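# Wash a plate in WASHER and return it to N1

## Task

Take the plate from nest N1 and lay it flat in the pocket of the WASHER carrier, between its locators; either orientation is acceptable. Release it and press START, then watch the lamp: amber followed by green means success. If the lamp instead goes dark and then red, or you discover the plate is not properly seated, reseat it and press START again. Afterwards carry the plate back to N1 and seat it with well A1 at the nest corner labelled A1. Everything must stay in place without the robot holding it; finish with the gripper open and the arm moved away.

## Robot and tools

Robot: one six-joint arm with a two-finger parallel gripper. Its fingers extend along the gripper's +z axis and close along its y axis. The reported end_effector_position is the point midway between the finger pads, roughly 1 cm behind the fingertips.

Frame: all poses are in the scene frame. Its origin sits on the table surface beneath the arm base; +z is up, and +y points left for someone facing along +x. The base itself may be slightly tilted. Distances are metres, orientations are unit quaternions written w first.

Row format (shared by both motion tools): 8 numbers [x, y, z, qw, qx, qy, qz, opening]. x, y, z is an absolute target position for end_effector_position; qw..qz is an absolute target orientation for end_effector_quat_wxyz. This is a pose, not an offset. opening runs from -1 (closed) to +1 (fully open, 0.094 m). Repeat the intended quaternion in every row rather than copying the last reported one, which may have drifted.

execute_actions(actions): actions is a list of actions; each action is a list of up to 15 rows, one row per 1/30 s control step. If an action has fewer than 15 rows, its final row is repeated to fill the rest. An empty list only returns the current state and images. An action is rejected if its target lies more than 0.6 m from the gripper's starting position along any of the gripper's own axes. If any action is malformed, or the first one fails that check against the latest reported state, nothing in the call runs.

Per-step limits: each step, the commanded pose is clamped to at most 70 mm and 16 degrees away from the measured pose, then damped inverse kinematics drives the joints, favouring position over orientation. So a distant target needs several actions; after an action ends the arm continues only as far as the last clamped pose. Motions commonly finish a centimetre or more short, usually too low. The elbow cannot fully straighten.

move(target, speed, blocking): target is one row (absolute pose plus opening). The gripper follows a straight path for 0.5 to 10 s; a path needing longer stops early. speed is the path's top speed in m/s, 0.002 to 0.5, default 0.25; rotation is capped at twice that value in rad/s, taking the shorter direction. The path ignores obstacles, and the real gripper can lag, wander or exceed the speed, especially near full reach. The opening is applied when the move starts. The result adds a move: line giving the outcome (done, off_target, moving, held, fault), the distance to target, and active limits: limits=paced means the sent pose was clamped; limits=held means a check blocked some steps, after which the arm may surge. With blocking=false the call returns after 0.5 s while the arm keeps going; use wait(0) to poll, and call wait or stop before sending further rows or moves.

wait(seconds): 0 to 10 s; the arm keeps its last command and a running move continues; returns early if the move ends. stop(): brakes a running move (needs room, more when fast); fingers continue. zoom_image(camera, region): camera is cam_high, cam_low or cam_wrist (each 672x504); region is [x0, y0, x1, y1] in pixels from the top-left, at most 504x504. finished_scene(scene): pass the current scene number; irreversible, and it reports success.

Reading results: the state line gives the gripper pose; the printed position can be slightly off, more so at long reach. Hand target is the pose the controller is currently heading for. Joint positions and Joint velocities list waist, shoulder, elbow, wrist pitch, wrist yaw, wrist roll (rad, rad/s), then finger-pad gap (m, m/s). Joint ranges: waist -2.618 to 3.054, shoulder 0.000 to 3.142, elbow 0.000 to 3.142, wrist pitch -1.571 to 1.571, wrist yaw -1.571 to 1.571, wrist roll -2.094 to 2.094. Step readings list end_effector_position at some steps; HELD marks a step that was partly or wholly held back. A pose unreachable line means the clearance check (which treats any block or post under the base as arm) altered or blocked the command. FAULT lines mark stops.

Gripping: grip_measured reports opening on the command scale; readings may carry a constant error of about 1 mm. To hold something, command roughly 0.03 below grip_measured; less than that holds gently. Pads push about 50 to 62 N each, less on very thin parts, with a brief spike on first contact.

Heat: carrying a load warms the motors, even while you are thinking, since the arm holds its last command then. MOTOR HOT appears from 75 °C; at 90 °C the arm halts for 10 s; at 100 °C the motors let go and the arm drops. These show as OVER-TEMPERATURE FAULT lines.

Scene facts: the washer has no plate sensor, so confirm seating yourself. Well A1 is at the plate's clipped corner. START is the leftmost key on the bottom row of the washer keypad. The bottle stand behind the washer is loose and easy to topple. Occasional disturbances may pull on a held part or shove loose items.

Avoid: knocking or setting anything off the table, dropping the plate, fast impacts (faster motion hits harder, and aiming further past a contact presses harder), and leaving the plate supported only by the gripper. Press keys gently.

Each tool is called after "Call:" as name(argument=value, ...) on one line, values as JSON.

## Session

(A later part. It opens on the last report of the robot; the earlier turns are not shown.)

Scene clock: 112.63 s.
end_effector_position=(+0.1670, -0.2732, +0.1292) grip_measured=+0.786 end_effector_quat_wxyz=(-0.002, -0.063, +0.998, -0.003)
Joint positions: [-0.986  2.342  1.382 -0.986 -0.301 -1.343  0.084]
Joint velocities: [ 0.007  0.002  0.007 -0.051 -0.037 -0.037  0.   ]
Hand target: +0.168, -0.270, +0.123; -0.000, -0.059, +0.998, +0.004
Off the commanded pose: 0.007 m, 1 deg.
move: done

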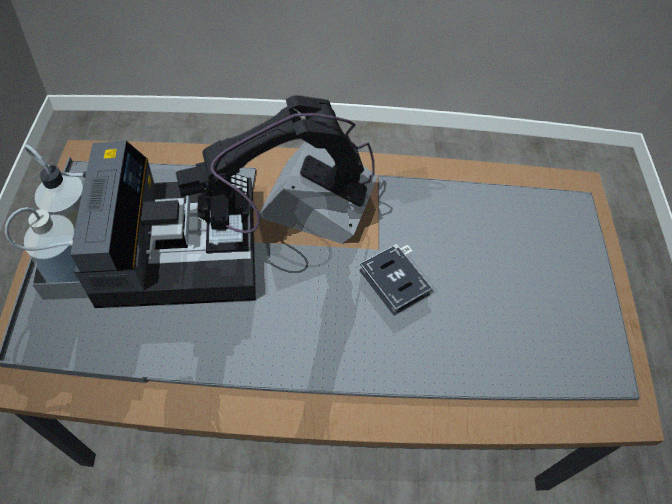

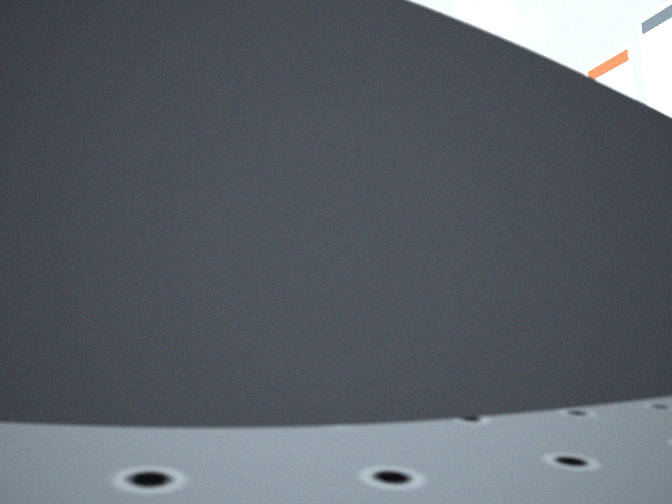

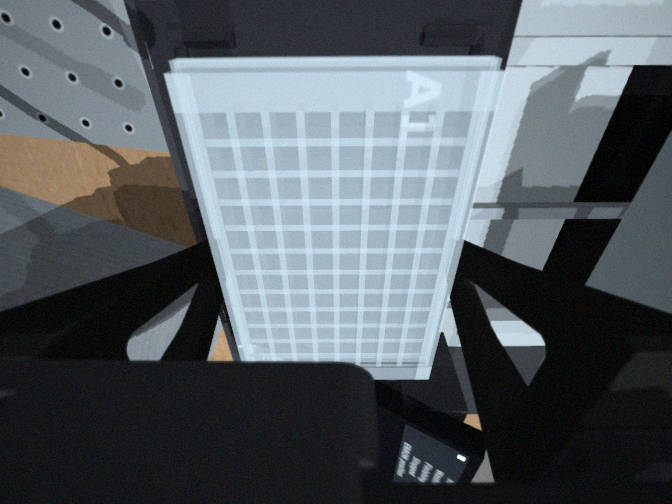

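Call:
move(target=[0.1677,-0.2675,0.1145,0,-0.061,0.9981,0.004,0.74], speed=0.025)

Call:
zoom_image(camera="cam_wrist", region=[150, 0, 290, 80])

Call:
zoom_image(camera="cam_wrist", region=[390, 0, 530, 80])

Scene clock: 118.17 s.
end_effector_position=(+0.1674, -0.2706, +0.1216) grip_measured=+0.786 end_effector_quat_wxyz=(-0.004, -0.066, +0.998, -0.003)
Joint positions: [-0.974  2.342  1.354 -0.954 -0.301 -1.337  0.084]
Joint velocities: [-0.027 -0.007 -0.012  0.051 -0.125 -0.007  0.001]
Hand target: +0.168, -0.267, +0.115; -0.000, -0.061, +0.998, +0.004
Off the commanded pose: 0.008 m, 1 deg.
move: done

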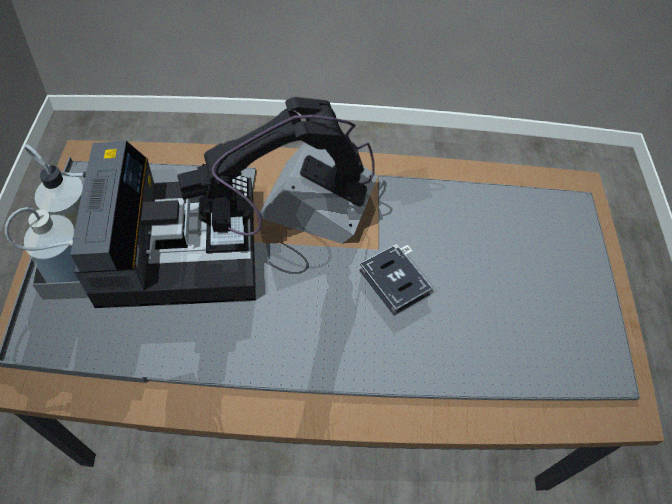

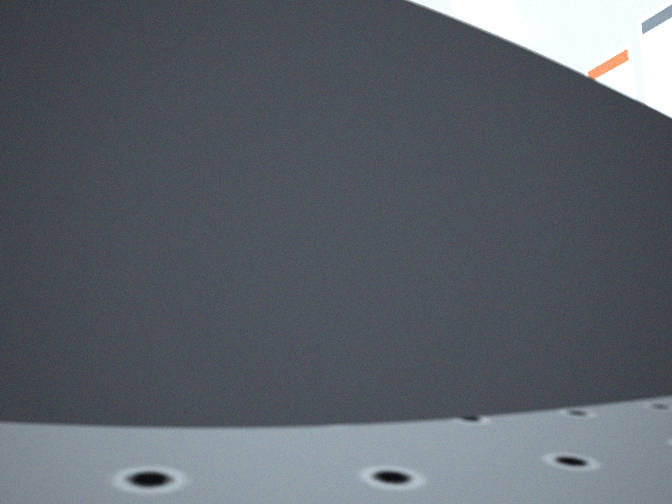

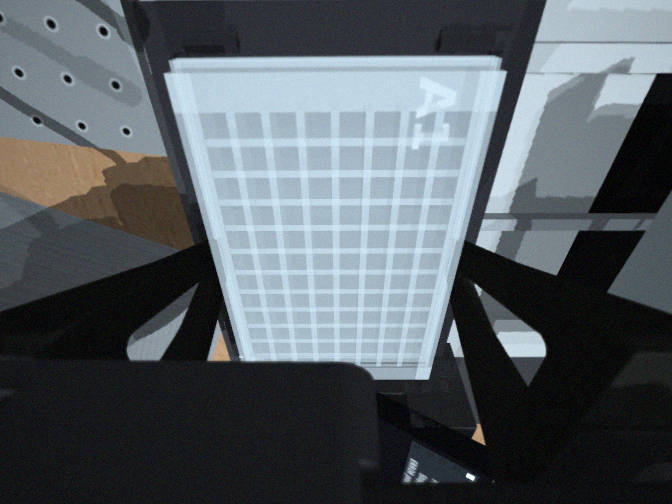

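Region (150, 0, 290, 80) of cam_wrist's 672x504 image, scaled by 3.600, with more detail than that image has; it fills the top 288 rows of this view, and the rest is white.

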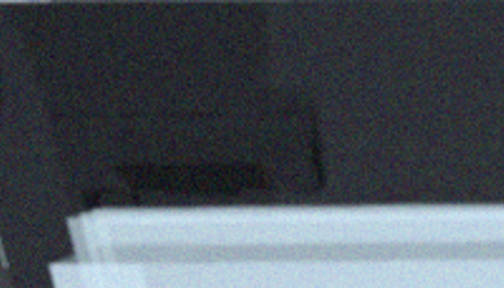

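Region (390, 0, 530, 80) of cam_wrist's 672x504 image, scaled by 3.600, with more detail than that image has; it fills the top 288 rows of this view, and the rest is white.

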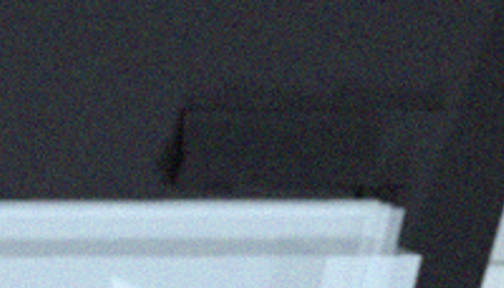

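Call:
move(target=[0.1677,-0.2681,0.105,0,-0.059,0.9983,0.004,0.74], speed=0.02)

Call:
zoom_image(camera="cam_wrist", region=[130, 0, 270, 80])

Call:
zoom_image(camera="cam_wrist", region=[400, 0, 540, 80])

Scene clock: 124.30 s.
end_effector_position=(+0.1678, -0.2719, +0.1139) grip_measured=+0.786 end_effector_quat_wxyz=(-0.004, -0.064, +0.998, -0.005)
Joint positions: [-0.968  2.354  1.339 -0.922 -0.303 -1.327  0.084]
Joint velocities: [ 0.012 -0.022 -0.012 -0.066  0.022  0.022  0.   ]
Hand target: +0.168, -0.268, +0.105; -0.000, -0.059, +0.998, +0.004
Off the commanded pose: 0.010 m, 1 deg.
move: done

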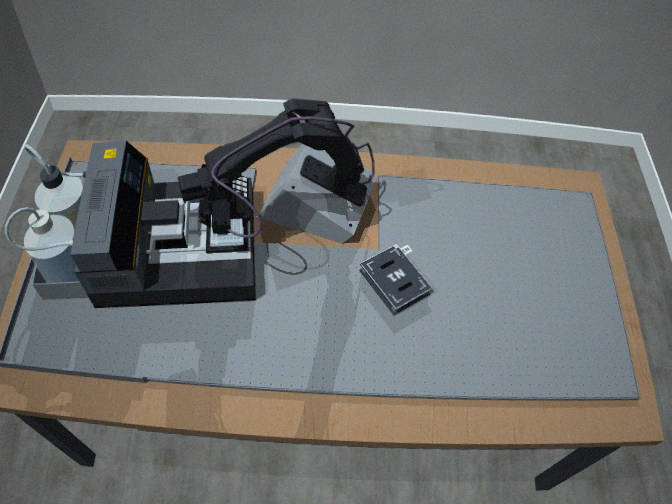

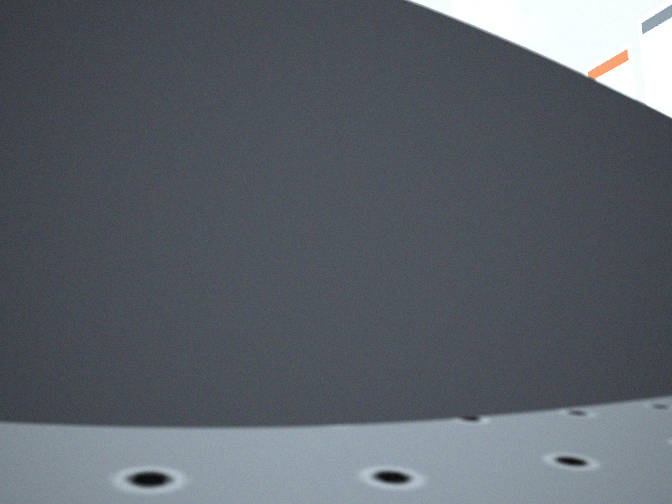

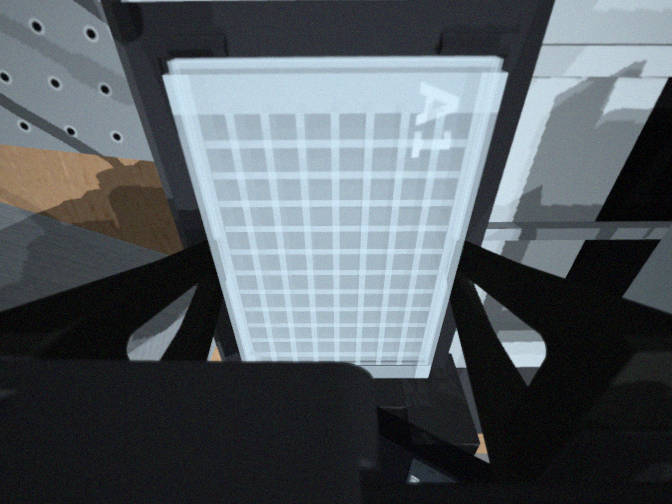

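Region (130, 0, 270, 80) of cam_wrist's 672x504 image, scaled by 3.600, with more detail than that image has; it fills the top 288 rows of this view, and the rest is white.

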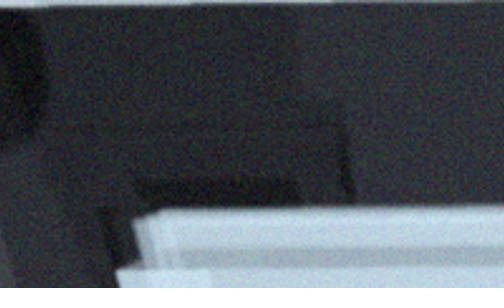

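Region (400, 0, 540, 80) of cam_wrist's 672x504 image, scaled by 3.600, with more detail than that image has; it fills the top 288 rows of this view, and the rest is white.

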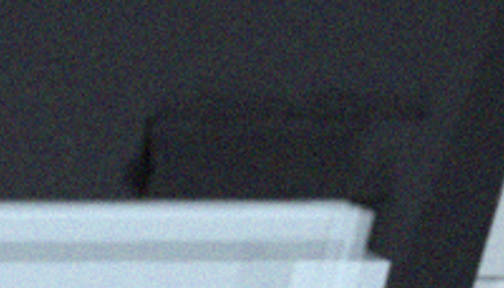

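Call:
execute_actions(actions=[[[0.1677,-0.2681,0.106,0,-0.059,0.9983,0.004,0.76],[0.1677,-0.2681,0.107,0,-0.059,0.9983,0.004,0.775],[0.1677,-0.2681,0.107,0,-0.059,0.9983,0.004,0.79],[0.1677,-0.2681,0.107,0,-0.059,0.9983,0.004,0.81],[0.1677,-0.2681,0.107,0,-0.059,0.9983,0.004,0.83],[0.1677,-0.2681,0.107,0,-0.059,0.9983,0.004,0.86],[0.1677,-0.2681,0.107,0,-0.059,0.9983,0.004,0.89],[0.1677,-0.2681,0.107,0,-0.059,0.9983,0.004,0.92],[0.1677,-0.2681,0.107,0,-0.059,0.9983,0.004,0.95],[0.1677,-0.2681,0.107,0,-0.059,0.9983,0.004,1.0]]])

Call:
zoom_image(camera="cam_wrist", region=[130, 0, 270, 80])

Call:
zoom_image(camera="cam_wrist", region=[400, 0, 540, 80])

Scene clock: 129.60 s.
end_effector_position=(+0.1684, -0.2735, +0.1139) grip_measured=+1.000 end_effector_quat_wxyz=(-0.003, -0.065, +0.998, -0.008)
Joint positions: [-0.968  2.354  1.339 -0.915 -0.303 -1.327  0.094]
Joint velocities: [-0.007  0.007  0.012 -0.007 -0.037  0.022  0.   ]
Hand target: +0.168, -0.268, +0.107; -0.000, -0.059, +0.998, +0.004
Off the commanded pose: 0.009 m, 2 deg.
Step readings (end_effector_position):
0: (+0.1678, -0.2719, +0.1139)
1: (+0.1677, -0.2719, +0.1139)
2: (+0.1677, -0.2719, +0.1139)
4: (+0.1677, -0.2719, +0.1139)
8: (+0.1679, -0.2724, +0.1139)
15: end_effector_position above

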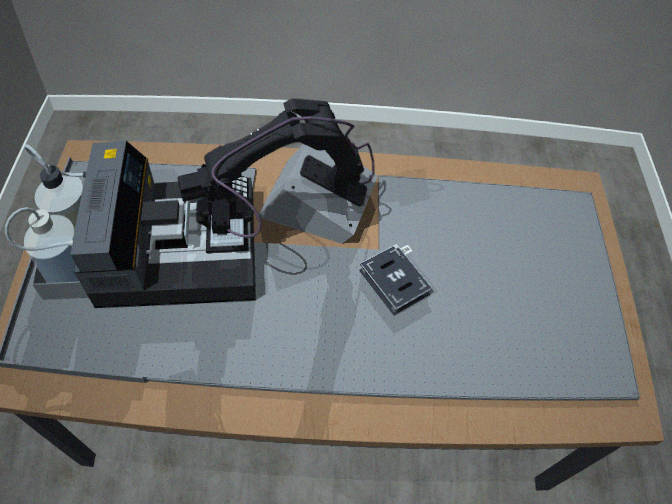

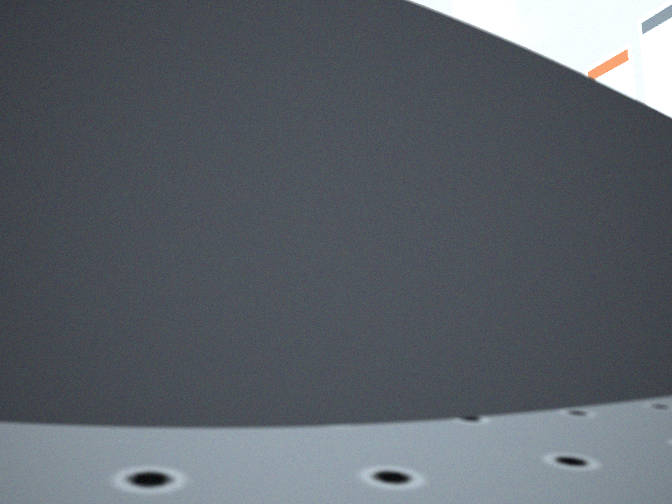

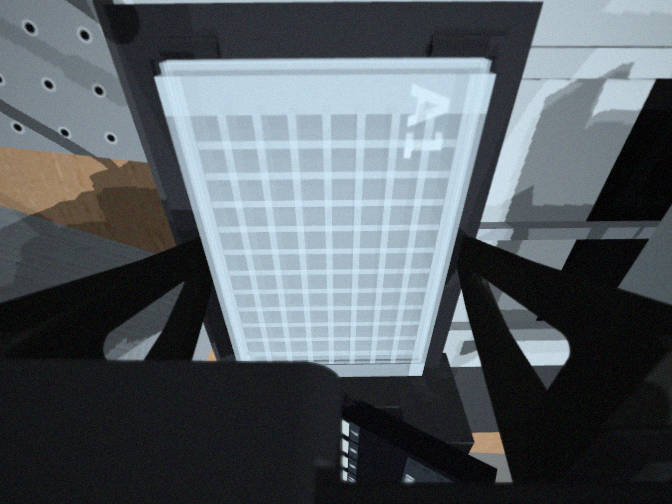

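Region (130, 0, 270, 80) of cam_wrist's 672x504 image, scaled by 3.600, with more detail than that image has; it fills the top 288 rows of this view, and the rest is white.

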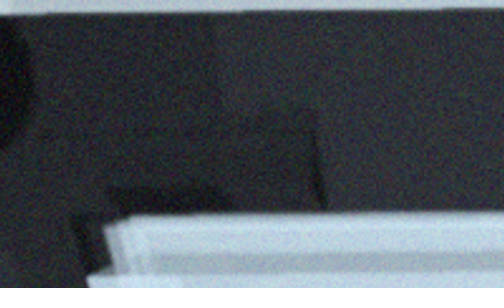

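Region (400, 0, 540, 80) of cam_wrist's 672x504 image, scaled by 3.600, with more detail than that image has; it fills the top 288 rows of this view, and the rest is white.

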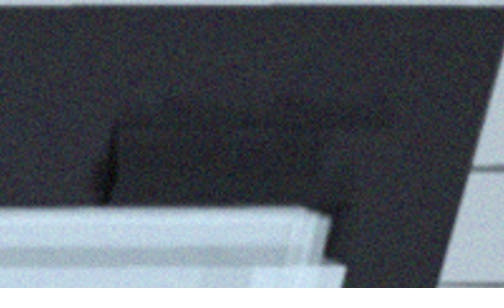

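Call:
execute_actions(actions=[[[0.1682,-0.269,0.111,0.001,-0.059,0.9983,0.001,1],[0.1687,-0.2698,0.115,0.003,-0.059,0.9983,-0.002,1],[0.1692,-0.2706,0.119,0.004,-0.059,0.9983,-0.006,1],[0.1697,-0.2715,0.123,0.006,-0.059,0.9983,-0.01,1],[0.1703,-0.2724,0.127,0.007,-0.059,0.9983,-0.013,1],[0.1703,-0.2724,0.130,0.007,-0.059,0.9983,-0.013,1],[0.1703,-0.2724,0.133,0.007,-0.059,0.9983,-0.013,1],[0.1703,-0.2724,0.136,0.007,-0.059,0.9983,-0.013,1],[0.1703,-0.2724,0.139,0.007,-0.059,0.9983,-0.013,1],[0.1703,-0.2724,0.142,0.007,-0.059,0.9983,-0.013,1],[0.1703,-0.2724,0.145,0.007,-0.059,0.9983,-0.013,1],[0.1703,-0.2724,0.149,0.007,-0.059,0.9983,-0.013,1],[0.1703,-0.2724,0.153,0.007,-0.059,0.9983,-0.013,1],[0.1703,-0.2724,0.157,0.007,-0.059,0.9983,-0.013,1],[0.1703,-0.2724,0.161,0.007,-0.059,0.9983,-0.013,1]],[[0.1703,-0.2724,0.165,0.007,-0.059,0.9983,-0.013,1],[0.1703,-0.2724,0.169,0.007,-0.059,0.9983,-0.013,1],[0.1703,-0.2724,0.173,0.007,-0.059,0.9983,-0.013,1],[0.1703,-0.2724,0.177,0.007,-0.059,0.9983,-0.013,1],[0.1703,-0.2724,0.181,0.007,-0.059,0.9983,-0.013,1],[0.1703,-0.2724,0.184,0.007,-0.059,0.9983,-0.013,1],[0.1703,-0.2724,0.187,0.007,-0.059,0.9983,-0.013,1],[0.1703,-0.2724,0.190,0.007,-0.059,0.9983,-0.013,1],[0.1703,-0.2724,0.192,0.007,-0.059,0.9983,-0.013,1]]])

Scene clock: 139.00 s.
end_effector_position=(+0.1708, -0.2711, +0.1744) grip_measured=+1.000 end_effector_quat_wxyz=(+0.001, -0.058, +0.998, -0.004)
Joint positions: [-1.013  2.295  1.497 -1.151 -0.297 -1.359  0.094]
Joint velocities: [ 0.002 -0.012 -0.007 -0.183  0.022  0.037  0.   ]
Hand target: +0.171, -0.272, +0.191; +0.007, -0.059, +0.998, -0.014
Off the commanded pose: 0.018 m, 1 deg.
Step readings (end_effector_position; steps 1 to 15: 1st action; 16 to 30: 2nd action):
0: (+0.1684, -0.2735, +0.1139)
1: (+0.1684, -0.2735, +0.1139)
2: (+0.1684, -0.2735, +0.1139)
4: (+0.1685, -0.2736, +0.1143)
8: (+0.1674, -0.2709, +0.1147)
15: (+0.1674, -0.2681, +0.1298)
16: (+0.1679, -0.2690, +0.1344)
17: (+0.1686, -0.2700, +0.1390)
19: (+0.1698, -0.2718, +0.1485)
23: (+0.1717, -0.2744, +0.1652)
30: end_effector_position above

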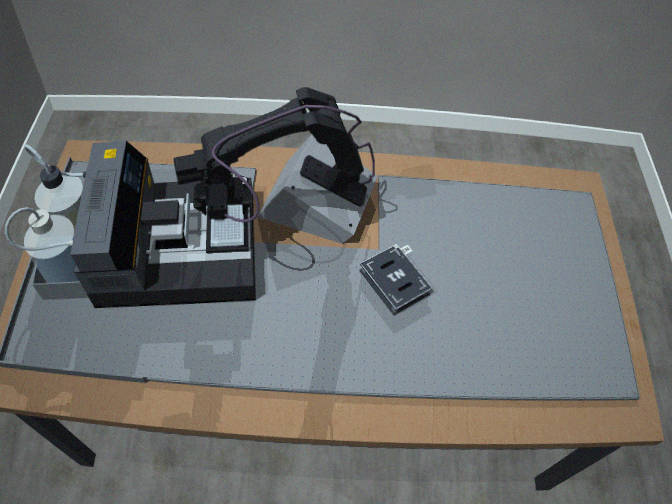

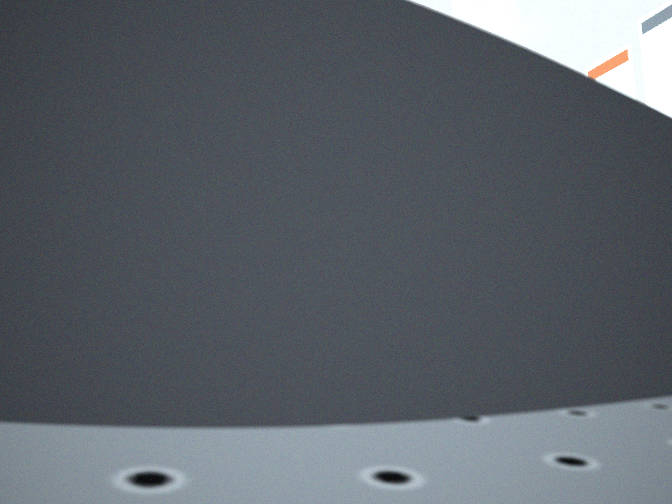

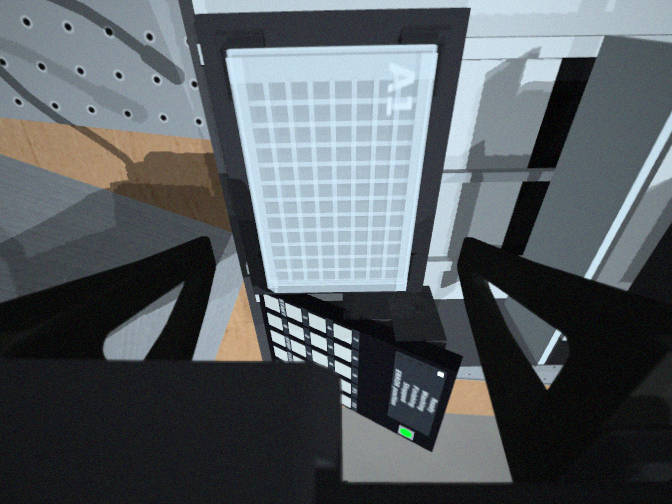

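Call:
zoom_image(camera="cam_wrist", region=[200, 20, 480, 380])

Call:
zoom_image(camera="cam_wrist", region=[240, 270, 380, 370])

Region (200, 20, 480, 380) of cam_wrist's 672x504 image, scaled by 1.400, with more detail than that image has.

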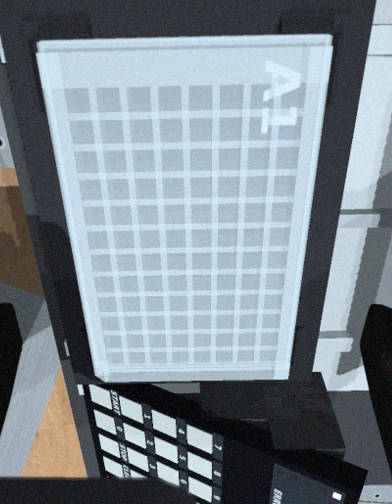

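Region (240, 270, 380, 370) of cam_wrist's 672x504 image, scaled by 3.600, with more detail than that image has; it fills the top 360 rows of this view, and the rest is white.

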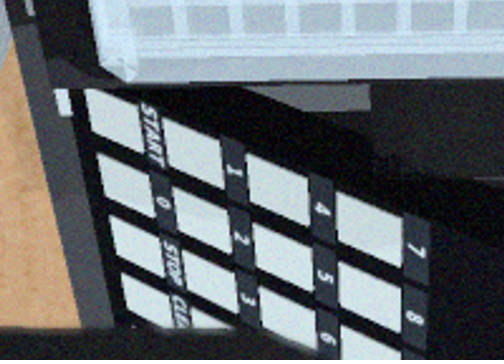

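Call:
move(target=[0.069,-0.235,0.135,0.006,-0.061,0.994,-0.087,-1], speed=0.1)

Scene clock: 166.07 s.
end_effector_position=(+0.0710, -0.2350, +0.1294) grip_measured=-0.979 end_effector_quat_wxyz=(+0.002, -0.061, +0.995, -0.074)
Joint positions: [-1.229  2.049  0.917 -0.725 -0.203 -1.539  0.001]
Joint velocities: [ 0.007 -0.022  0.007 -0.007  0.007 -0.037  0.   ]
Hand target: +0.069, -0.235, +0.134; +0.007, -0.061, +0.994, -0.087
Off the commanded pose: 0.006 m, 2 deg.
move: done

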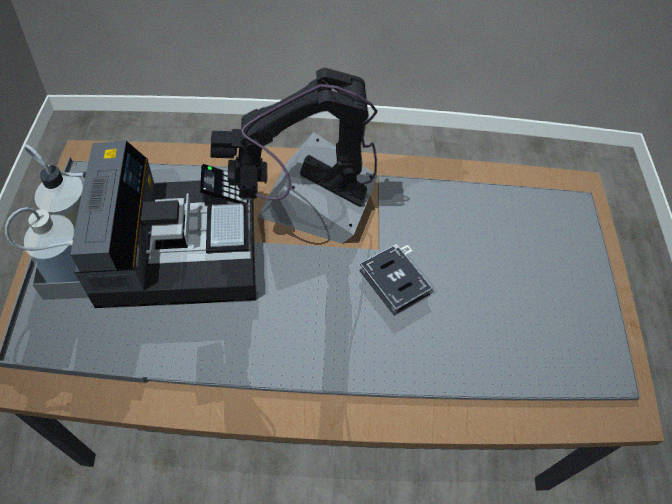

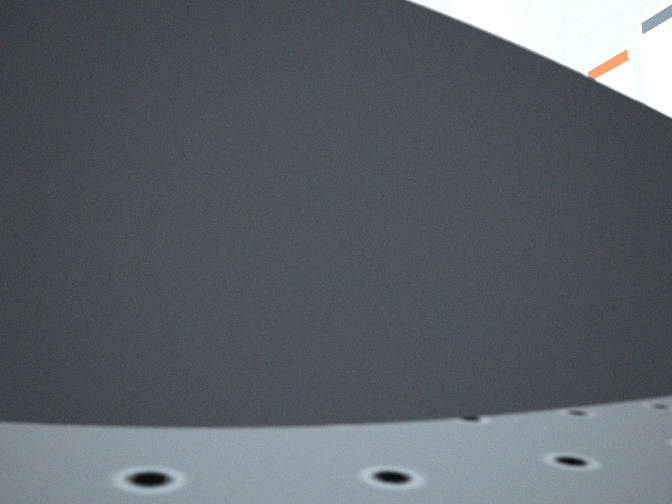

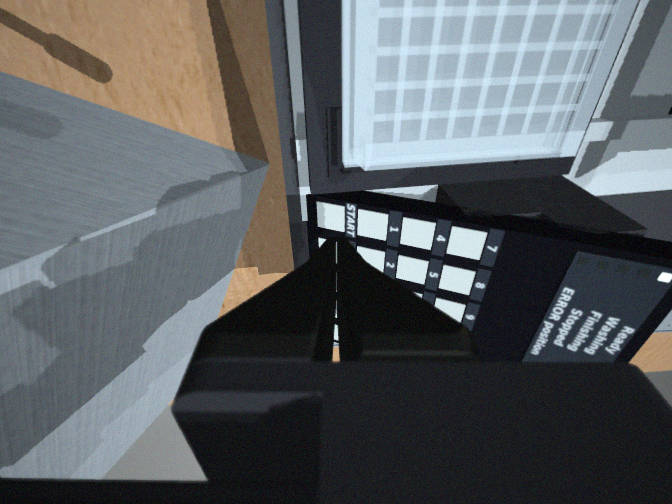

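Call:
move(target=[0.0715,-0.233,0.108,0.006,-0.061,0.994,-0.08,-1], speed=0.03)

Scene clock: 172.90 s.
end_effector_position=(+0.0708, -0.2390, +0.1190) grip_measured=-0.979 end_effector_quat_wxyz=(+0.003, -0.065, +0.993, -0.095)
Joint positions: [-1.222  2.049  0.863 -0.628 -0.203 -1.533  0.001]
Joint velocities: [-0.002  0.007 -0.002 -0.007  0.007 -0.022  0.   ]
Hand target: +0.071, -0.233, +0.109; +0.006, -0.061, +0.995, -0.080
Off the commanded pose: 0.013 m, 2 deg.
move: off_target

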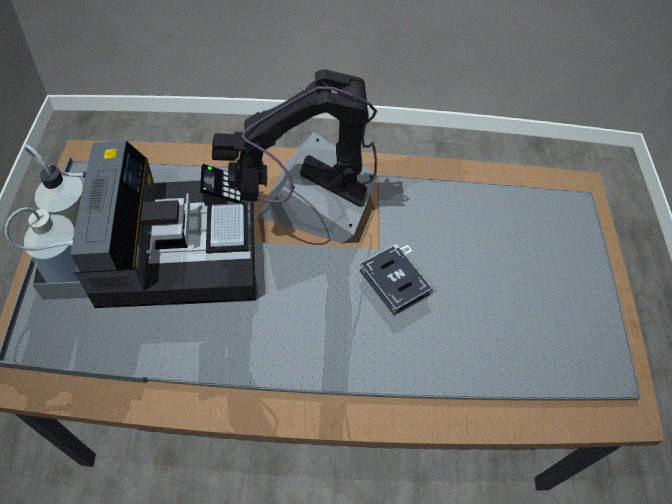

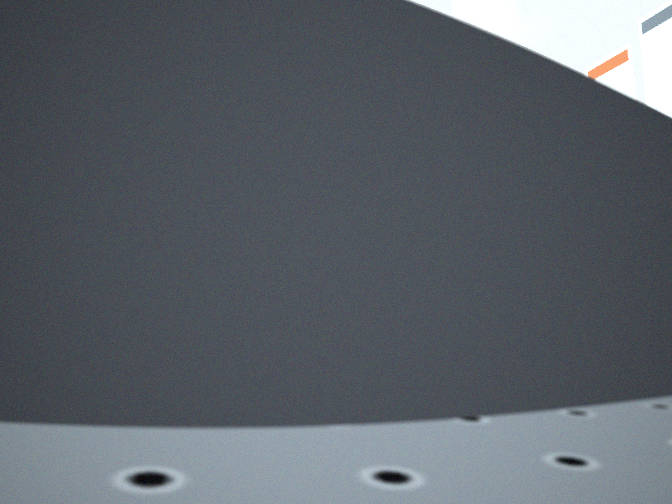

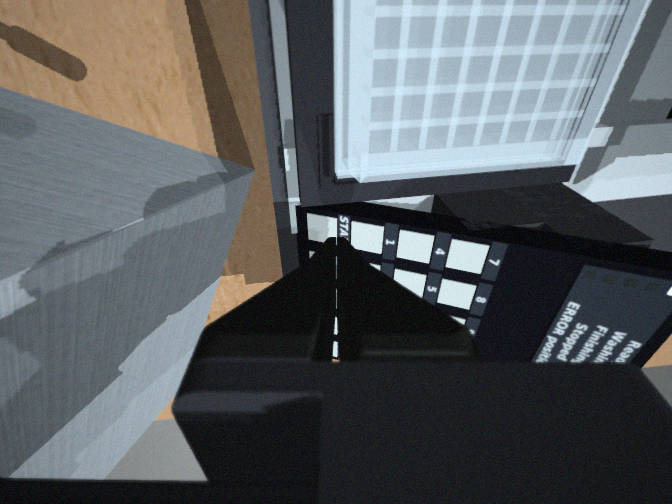

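Call:
move(target=[0.072,-0.229,0.099,0.006,-0.061,0.994,-0.08,-1], speed=0.02)

Scene clock: 180.60 s.
end_effector_position=(+0.0699, -0.2342, +0.1067) grip_measured=-0.979 end_effector_quat_wxyz=(+0.001, -0.064, +0.994, -0.089)
Joint positions: [-1.211  2.066  0.828 -0.586 -0.203 -1.522  0.001]
Joint velocities: [ 0.002  0.002  0.007 -0.022 -0.007 -0.022 -0.   ]
Hand target: +0.072, -0.229, +0.099; +0.006, -0.061, +0.995, -0.080
Off the commanded pose: 0.010 m, 1 deg.
move: done

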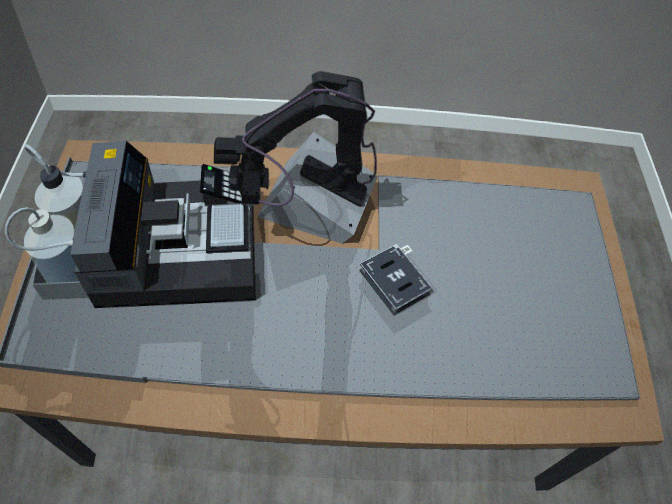

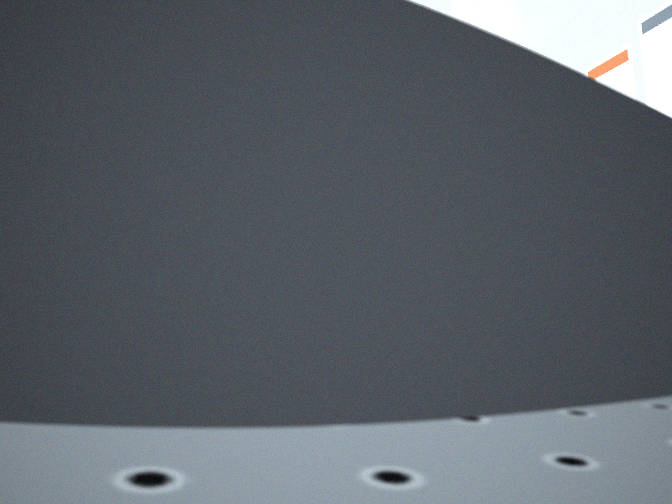

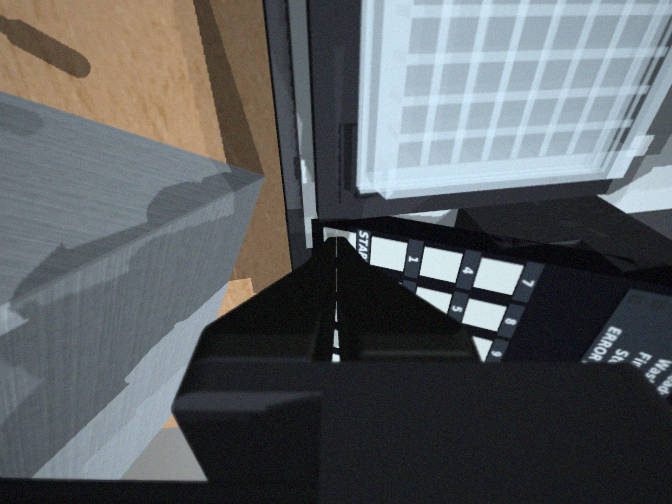

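Call:
zoom_image(camera="cam_wrist", region=[280, 190, 440, 310])

Region (280, 190, 440, 310) of cam_wrist's 672x504 image, scaled by 3.150, with more detail than that image has; it fills the top 378 rows of this view, and the rest is white.

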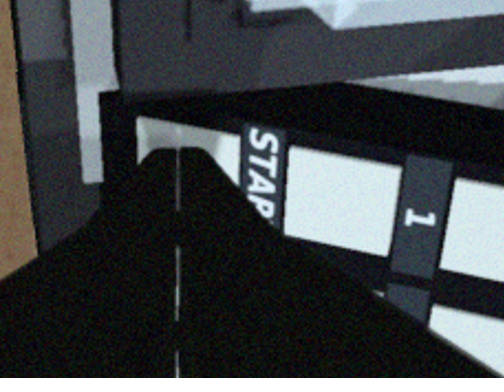

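Call:
move(target=[0.0722,-0.231,0.088,0.006,-0.061,0.994,-0.08,-1], speed=0.015)

Scene clock: 185.83 s.
end_effector_position=(+0.0706, -0.2391, +0.1068) grip_measured=-0.980 end_effector_quat_wxyz=(+0.002, -0.062, +0.993, -0.099)
Joint positions: [-1.211  2.069  0.828 -0.563 -0.203 -1.515  0.001]
Joint velocities: [ 0.012 -0.017 -0.002 -0.066 -0.037 -0.037  0.   ]
Hand target: +0.072, -0.230, +0.089; +0.006, -0.061, +0.995, -0.080
Off the commanded pose: 0.021 m, 2 deg.
move: off_target

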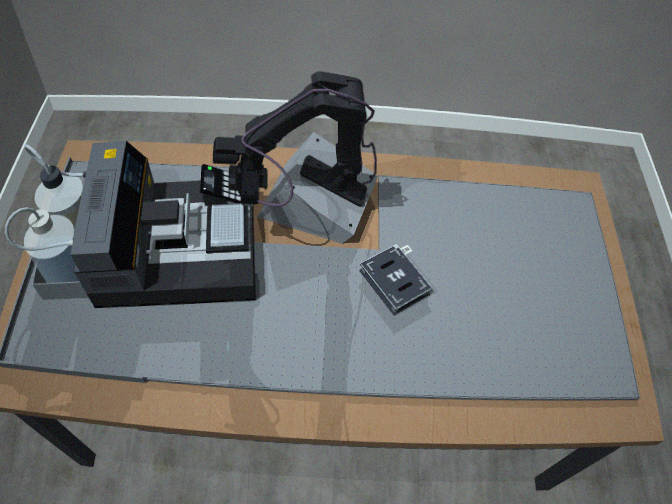

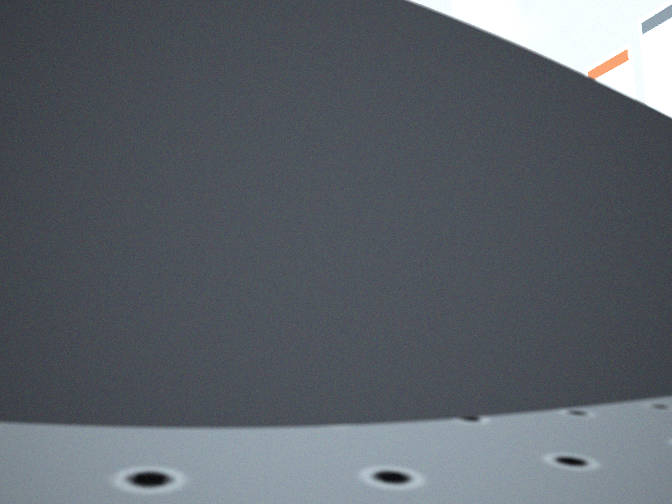

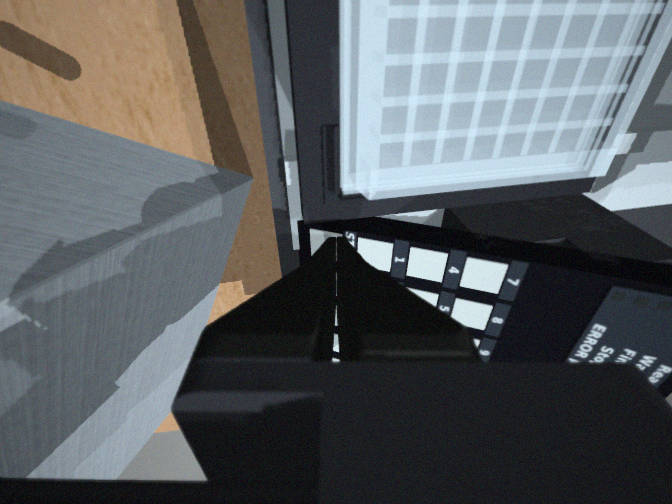

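Call:
move(target=[0.0722,-0.2255,0.089,0.006,-0.061,0.994,-0.075,-1], speed=0.02)

Scene clock: 189.53 s.
end_effector_position=(+0.0705, -0.2387, +0.1063) grip_measured=-0.980 end_effector_quat_wxyz=(+0.002, -0.062, +0.993, -0.098)
Joint positions: [-1.211  2.069  0.826 -0.562 -0.203 -1.515  0.001]
Joint velocities: [ 0.012  0.007  0.022  0.007  0.11  -0.051  0.   ]
Hand target: +0.072, -0.225, +0.090; +0.006, -0.061, +0.995, -0.075
Off the commanded pose: 0.022 m, 3 deg.
move: off_target

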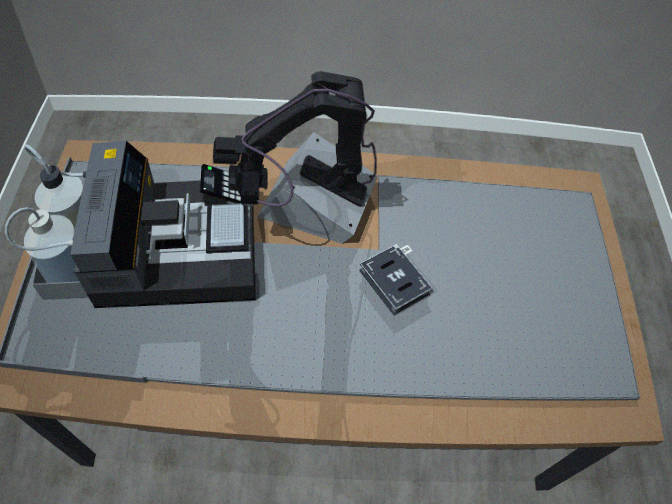

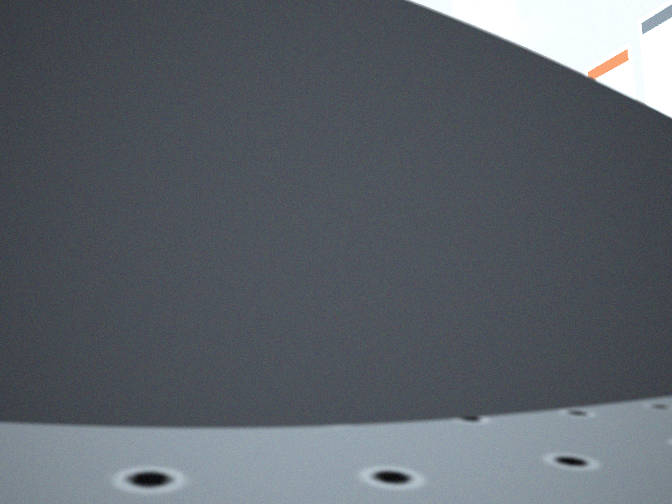

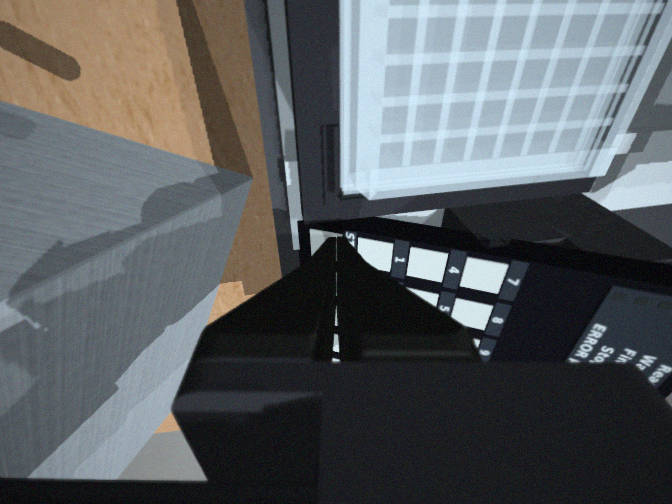

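Call:
move(target=[0.073,-0.232,0.14,0.006,-0.061,0.994,-0.09,-1], speed=0.06)

Call:
move(target=[0.0725,-0.2255,0.101,0.006,-0.061,0.994,-0.075,-1], speed=0.04)

Scene clock: 198.20 s.
end_effector_position=(+0.0724, -0.2236, +0.1245) grip_measured=-0.980 end_effector_quat_wxyz=(-0.001, -0.062, +0.995, -0.072)
Joint positions: [-1.211  2.019  0.869 -0.71  -0.203 -1.527  0.001]
Joint velocities: [-0.002 -0.007 -0.002 -0.022  0.022 -0.066  0.   ]
Hand target: +0.073, -0.232, +0.139; +0.006, -0.061, +0.994, -0.090
Off the commanded pose: 0.018 m, 2 deg.
move: off_target

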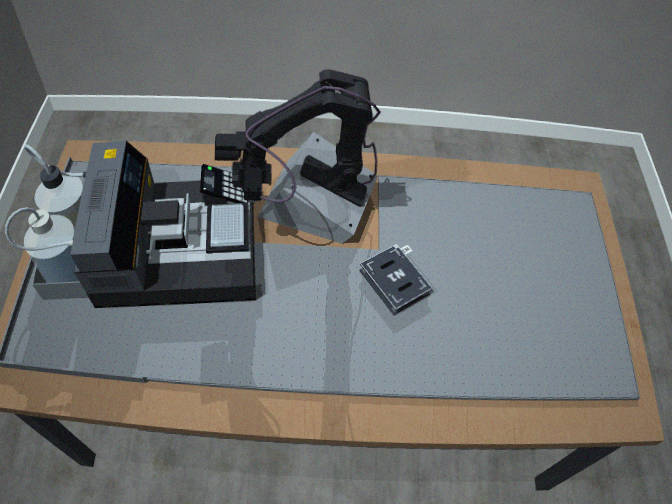

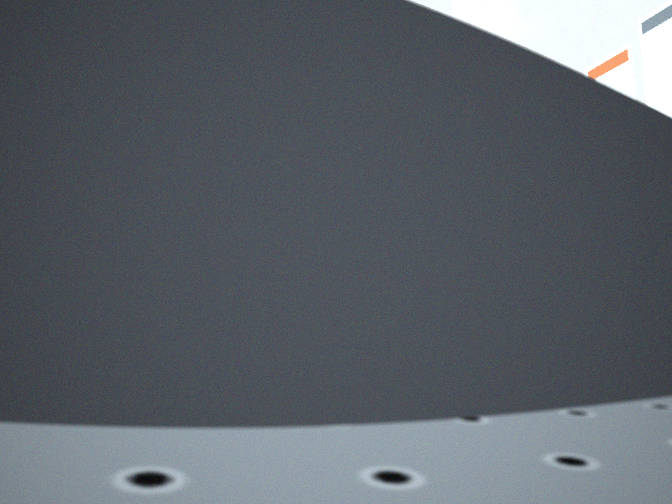

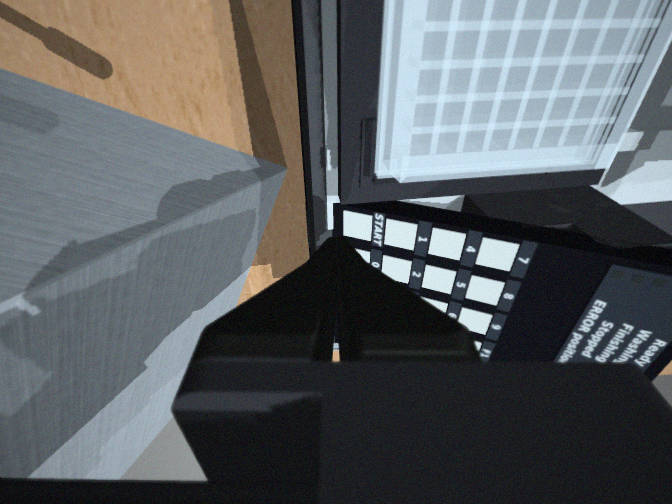

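Scene clock: 199.27 s.
end_effector_position=(+0.0698, -0.2308, +0.1084) grip_measured=-0.980 end_effector_quat_wxyz=(+0.001, -0.063, +0.994, -0.084)
Joint positions: [-1.211  2.057  0.829 -0.605 -0.203 -1.522  0.001]
Joint velocities: [-0.002  0.012  0.002 -0.022 -0.095 -0.037 -0.001]
Hand target: +0.072, -0.225, +0.101; +0.006, -0.061, +0.995, -0.075
Off the commanded pose: 0.010 m, 1 deg.
move: done

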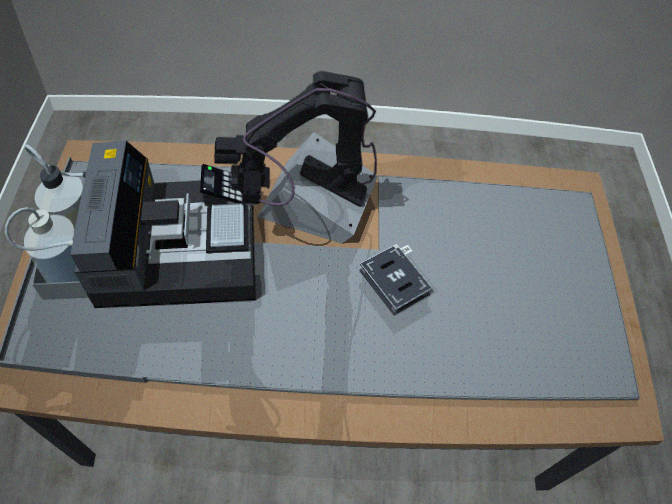

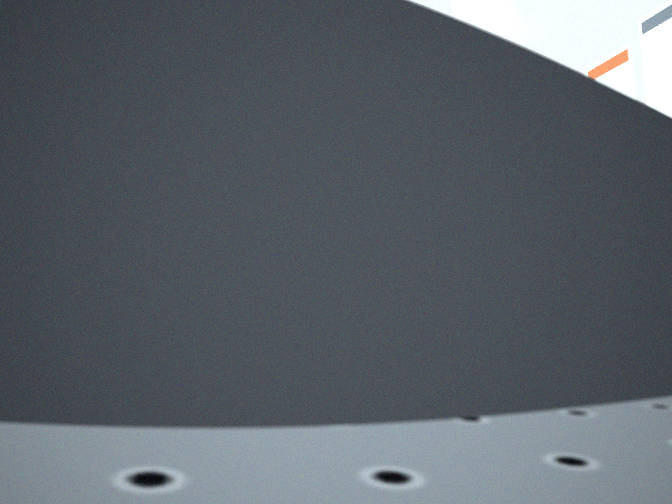

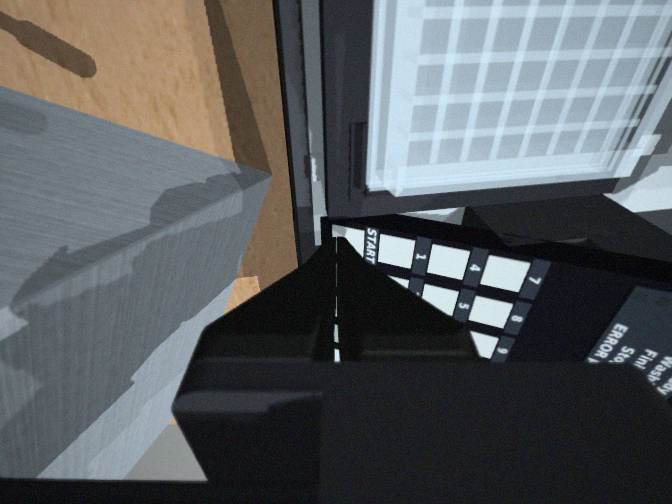

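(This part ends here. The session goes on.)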